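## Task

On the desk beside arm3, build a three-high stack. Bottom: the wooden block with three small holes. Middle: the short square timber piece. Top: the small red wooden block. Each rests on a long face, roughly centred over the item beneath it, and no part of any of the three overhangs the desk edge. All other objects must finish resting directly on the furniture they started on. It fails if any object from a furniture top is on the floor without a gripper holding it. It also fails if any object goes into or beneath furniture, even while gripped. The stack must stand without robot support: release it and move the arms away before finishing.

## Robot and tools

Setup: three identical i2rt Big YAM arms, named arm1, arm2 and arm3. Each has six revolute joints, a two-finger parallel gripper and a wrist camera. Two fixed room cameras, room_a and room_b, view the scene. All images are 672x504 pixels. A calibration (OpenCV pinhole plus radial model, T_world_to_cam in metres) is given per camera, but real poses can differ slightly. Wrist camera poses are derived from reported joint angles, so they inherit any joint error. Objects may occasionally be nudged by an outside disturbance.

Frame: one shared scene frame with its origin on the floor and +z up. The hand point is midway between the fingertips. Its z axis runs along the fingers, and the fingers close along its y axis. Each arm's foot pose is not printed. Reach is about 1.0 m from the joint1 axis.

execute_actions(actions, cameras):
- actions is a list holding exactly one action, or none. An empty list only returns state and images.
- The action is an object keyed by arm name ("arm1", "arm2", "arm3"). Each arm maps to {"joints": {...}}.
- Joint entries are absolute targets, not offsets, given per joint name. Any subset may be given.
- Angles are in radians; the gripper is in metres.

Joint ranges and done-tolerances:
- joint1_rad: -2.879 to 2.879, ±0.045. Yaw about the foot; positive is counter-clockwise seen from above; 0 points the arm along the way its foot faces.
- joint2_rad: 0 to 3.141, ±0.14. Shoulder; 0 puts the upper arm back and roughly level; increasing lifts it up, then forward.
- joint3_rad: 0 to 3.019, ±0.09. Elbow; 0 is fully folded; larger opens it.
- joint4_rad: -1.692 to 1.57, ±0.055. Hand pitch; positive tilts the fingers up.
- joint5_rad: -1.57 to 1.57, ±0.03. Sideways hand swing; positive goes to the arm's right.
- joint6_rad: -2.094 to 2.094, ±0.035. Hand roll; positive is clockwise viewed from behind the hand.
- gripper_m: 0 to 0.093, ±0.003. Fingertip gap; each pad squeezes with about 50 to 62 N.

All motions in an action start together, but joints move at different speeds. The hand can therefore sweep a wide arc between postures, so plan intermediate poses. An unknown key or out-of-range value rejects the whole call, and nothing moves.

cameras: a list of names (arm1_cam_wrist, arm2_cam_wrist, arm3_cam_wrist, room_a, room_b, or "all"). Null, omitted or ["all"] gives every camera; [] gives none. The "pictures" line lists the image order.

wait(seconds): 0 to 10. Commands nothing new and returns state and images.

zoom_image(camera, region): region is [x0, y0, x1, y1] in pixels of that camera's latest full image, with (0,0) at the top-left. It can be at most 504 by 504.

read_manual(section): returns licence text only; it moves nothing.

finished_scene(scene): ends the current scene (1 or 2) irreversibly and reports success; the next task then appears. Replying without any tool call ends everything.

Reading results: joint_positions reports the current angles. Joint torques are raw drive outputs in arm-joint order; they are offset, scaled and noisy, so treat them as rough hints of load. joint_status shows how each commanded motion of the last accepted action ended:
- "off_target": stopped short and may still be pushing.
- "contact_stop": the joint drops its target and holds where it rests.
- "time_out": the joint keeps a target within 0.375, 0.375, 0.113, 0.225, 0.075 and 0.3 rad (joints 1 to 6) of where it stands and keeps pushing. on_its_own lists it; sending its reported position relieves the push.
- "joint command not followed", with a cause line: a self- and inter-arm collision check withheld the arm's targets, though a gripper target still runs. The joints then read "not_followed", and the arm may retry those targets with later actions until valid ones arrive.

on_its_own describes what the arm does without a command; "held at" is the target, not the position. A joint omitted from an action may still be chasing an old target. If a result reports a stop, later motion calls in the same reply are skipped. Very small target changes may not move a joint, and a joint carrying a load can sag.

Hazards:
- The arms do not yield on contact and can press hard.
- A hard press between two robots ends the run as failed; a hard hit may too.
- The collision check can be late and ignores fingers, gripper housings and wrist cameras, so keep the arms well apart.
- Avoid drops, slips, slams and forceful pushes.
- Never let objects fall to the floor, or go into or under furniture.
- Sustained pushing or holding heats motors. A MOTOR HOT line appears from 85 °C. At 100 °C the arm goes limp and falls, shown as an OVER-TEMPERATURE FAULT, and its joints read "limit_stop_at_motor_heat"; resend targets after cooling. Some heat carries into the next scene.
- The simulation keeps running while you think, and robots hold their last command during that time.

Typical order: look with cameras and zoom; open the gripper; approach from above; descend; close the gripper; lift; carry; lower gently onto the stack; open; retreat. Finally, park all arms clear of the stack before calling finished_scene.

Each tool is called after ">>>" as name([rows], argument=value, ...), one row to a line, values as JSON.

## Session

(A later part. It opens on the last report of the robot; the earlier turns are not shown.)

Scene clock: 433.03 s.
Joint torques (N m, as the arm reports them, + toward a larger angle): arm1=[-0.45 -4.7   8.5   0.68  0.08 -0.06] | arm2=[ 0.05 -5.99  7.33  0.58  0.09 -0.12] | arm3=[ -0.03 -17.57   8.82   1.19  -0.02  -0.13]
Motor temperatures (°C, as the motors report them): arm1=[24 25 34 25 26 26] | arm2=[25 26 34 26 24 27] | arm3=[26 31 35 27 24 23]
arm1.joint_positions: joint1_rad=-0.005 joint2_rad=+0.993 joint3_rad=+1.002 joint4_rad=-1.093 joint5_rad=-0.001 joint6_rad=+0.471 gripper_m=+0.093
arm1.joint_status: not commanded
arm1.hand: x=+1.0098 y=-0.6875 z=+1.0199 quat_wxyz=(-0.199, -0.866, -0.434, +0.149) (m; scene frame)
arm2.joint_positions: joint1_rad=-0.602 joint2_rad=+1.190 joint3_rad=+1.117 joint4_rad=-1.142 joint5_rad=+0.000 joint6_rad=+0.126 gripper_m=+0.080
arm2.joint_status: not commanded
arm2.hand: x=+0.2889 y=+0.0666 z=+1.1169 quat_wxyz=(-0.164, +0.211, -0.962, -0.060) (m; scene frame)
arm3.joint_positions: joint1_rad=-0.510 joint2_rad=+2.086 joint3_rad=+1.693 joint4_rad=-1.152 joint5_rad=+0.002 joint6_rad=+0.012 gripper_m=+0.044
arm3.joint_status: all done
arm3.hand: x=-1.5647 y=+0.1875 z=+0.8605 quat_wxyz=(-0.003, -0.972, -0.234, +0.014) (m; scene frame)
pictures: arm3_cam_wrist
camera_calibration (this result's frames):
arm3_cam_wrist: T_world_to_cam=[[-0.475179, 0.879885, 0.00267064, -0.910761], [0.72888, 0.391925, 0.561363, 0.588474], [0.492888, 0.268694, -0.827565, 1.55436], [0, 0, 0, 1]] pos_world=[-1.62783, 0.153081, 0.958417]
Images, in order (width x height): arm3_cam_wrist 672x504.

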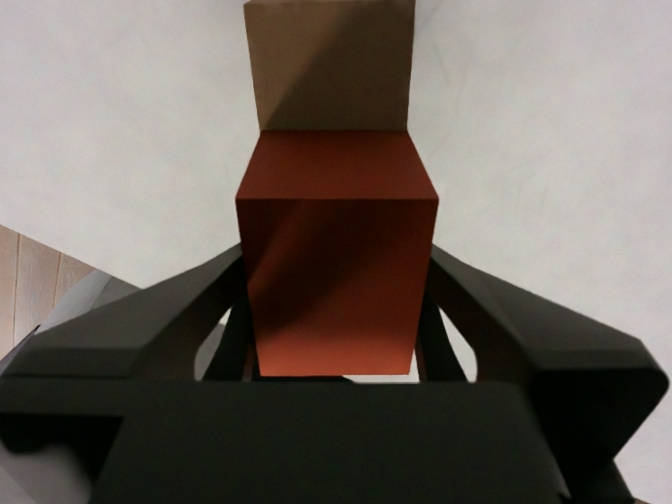

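>>> execute_actions([
  {"arm3":{"joints":{"gripper_m":0.093}}},
], cameras=[])

>>> execute_actions([
  {"arm3":{"joints":{"joint2_rad":1.7,"joint4_rad":-1.3}}},
], cameras=["arm3_cam_wrist","room_a"])

>>> zoom_image(camera="room_a", region=[380, 250, 480, 320])

Scene clock: 438.97 s.
Joint torques (N m, as the arm reports them, + toward a larger angle): arm1=[-0.46 -4.6   8.49  0.67  0.07 -0.06] | arm2=[-0.04 -5.86  7.33  0.6   0.09 -0.12] | arm3=[  0.01 -18.63   8.78   1.15  -0.02  -0.13]
Motor temperatures (°C, as the motors report them): arm1=[24 25 34 25 26 26] | arm2=[25 26 34 26 24 27] | arm3=[26 31 35 27 24 23]
arm1.joint_positions: joint1_rad=-0.005 joint2_rad=+0.993 joint3_rad=+1.002 joint4_rad=-1.093 joint5_rad=-0.001 joint6_rad=+0.471 gripper_m=+0.093
arm1.joint_status: not commanded
arm1.hand: x=+1.0098 y=-0.6875 z=+1.0199 quat_wxyz=(-0.199, -0.866, -0.434, +0.149) (m; scene frame)
arm2.joint_positions: joint1_rad=-0.602 joint2_rad=+1.190 joint3_rad=+1.117 joint4_rad=-1.142 joint5_rad=+0.000 joint6_rad=+0.126 gripper_m=+0.080
arm2.joint_status: not commanded
arm2.hand: x=+0.2889 y=+0.0666 z=+1.1169 quat_wxyz=(-0.164, +0.211, -0.962, -0.060) (m; scene frame)
arm3.joint_positions: joint1_rad=-0.510 joint2_rad=+2.086 joint3_rad=+1.693 joint4_rad=-1.152 joint5_rad=+0.002 joint6_rad=+0.011 gripper_m=+0.093
arm3.joint_status: all done
arm3.hand: x=-1.5647 y=+0.1875 z=+0.8605 quat_wxyz=(-0.003, -0.972, -0.235, +0.014) (m; scene frame)
pictures: none
No camera images: the call's "cameras" was empty. Leave "cameras" out to get every camera's image.

Scene clock: 440.37 s.
Joint torques (N m, as the arm reports them, + toward a larger angle): arm1=[-0.47 -4.65  8.51  0.7   0.08 -0.06] | arm2=[-0.11 -5.92  7.37  0.59  0.09 -0.13] | arm3=[ -0.03 -12.18  11.04   0.73  -0.02  -0.13]
Motor temperatures (°C, as the motors report them): arm1=[24 25 34 25 26 26] | arm2=[25 26 34 26 24 27] | arm3=[26 31 35 27 24 23]
arm1.joint_positions: joint1_rad=-0.005 joint2_rad=+0.993 joint3_rad=+1.002 joint4_rad=-1.093 joint5_rad=-0.001 joint6_rad=+0.471 gripper_m=+0.093
arm1.joint_status: not commanded
arm1.hand: x=+1.0098 y=-0.6875 z=+1.0199 quat_wxyz=(-0.199, -0.866, -0.434, +0.149) (m; scene frame)
arm2.joint_positions: joint1_rad=-0.602 joint2_rad=+1.190 joint3_rad=+1.117 joint4_rad=-1.142 joint5_rad=+0.000 joint6_rad=+0.126 gripper_m=+0.080
arm2.joint_status: not commanded
arm2.hand: x=+0.2889 y=+0.0666 z=+1.1169 quat_wxyz=(-0.164, +0.211, -0.962, -0.060) (m; scene frame)
arm3.joint_positions: joint1_rad=-0.510 joint2_rad=+1.694 joint3_rad=+1.681 joint4_rad=-1.290 joint5_rad=+0.002 joint6_rad=+0.011 gripper_m=+0.093
arm3.joint_status: all done
arm3.hand: x=-1.5252 y=+0.2085 z=+1.0820 quat_wxyz=(-0.033, -0.963, -0.232, +0.131) (m; scene frame)
pictures: arm3_cam_wrist, room_a
camera_calibration (this result's frames):
arm3_cam_wrist: T_world_to_cam=[[-0.47457, 0.880203, 0.0051247, -0.912797], [0.826652, 0.443682, 0.34611, 0.798401], [0.302373, 0.16849, -0.93818, 1.56257], [0, 0, 0, 1]] pos_world=[-1.56566, 0.185934, 1.19431]
Images, in order (width x height): arm3_cam_wrist 672x504, room_a 672x504.

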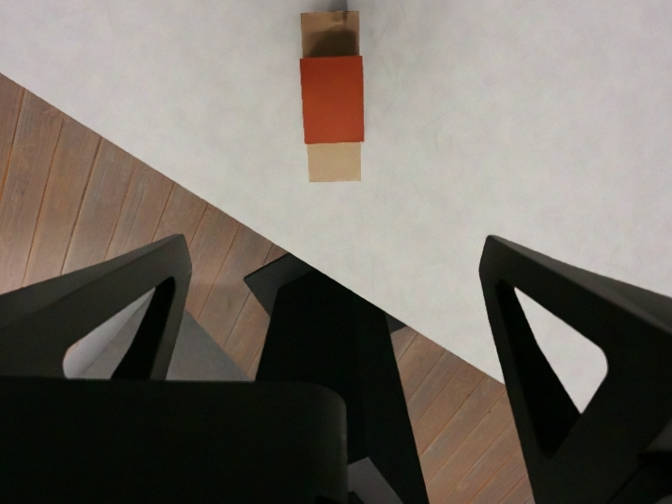

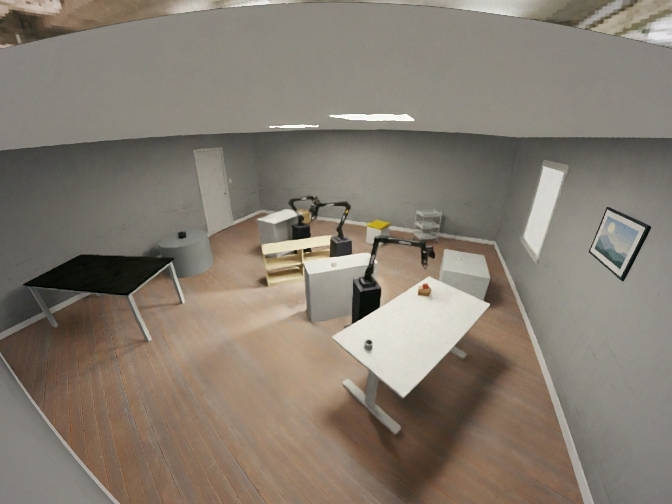

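Region (380, 250, 480, 320) of room_a's 672x504 image, scaled by 5.040, with more detail than that image has; it fills the top 353 rows of this view, and the rest is white.

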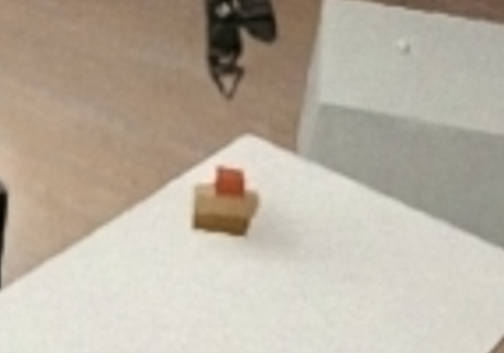

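>>> finished_scene(scene=1)

The scene is finished: the task was done.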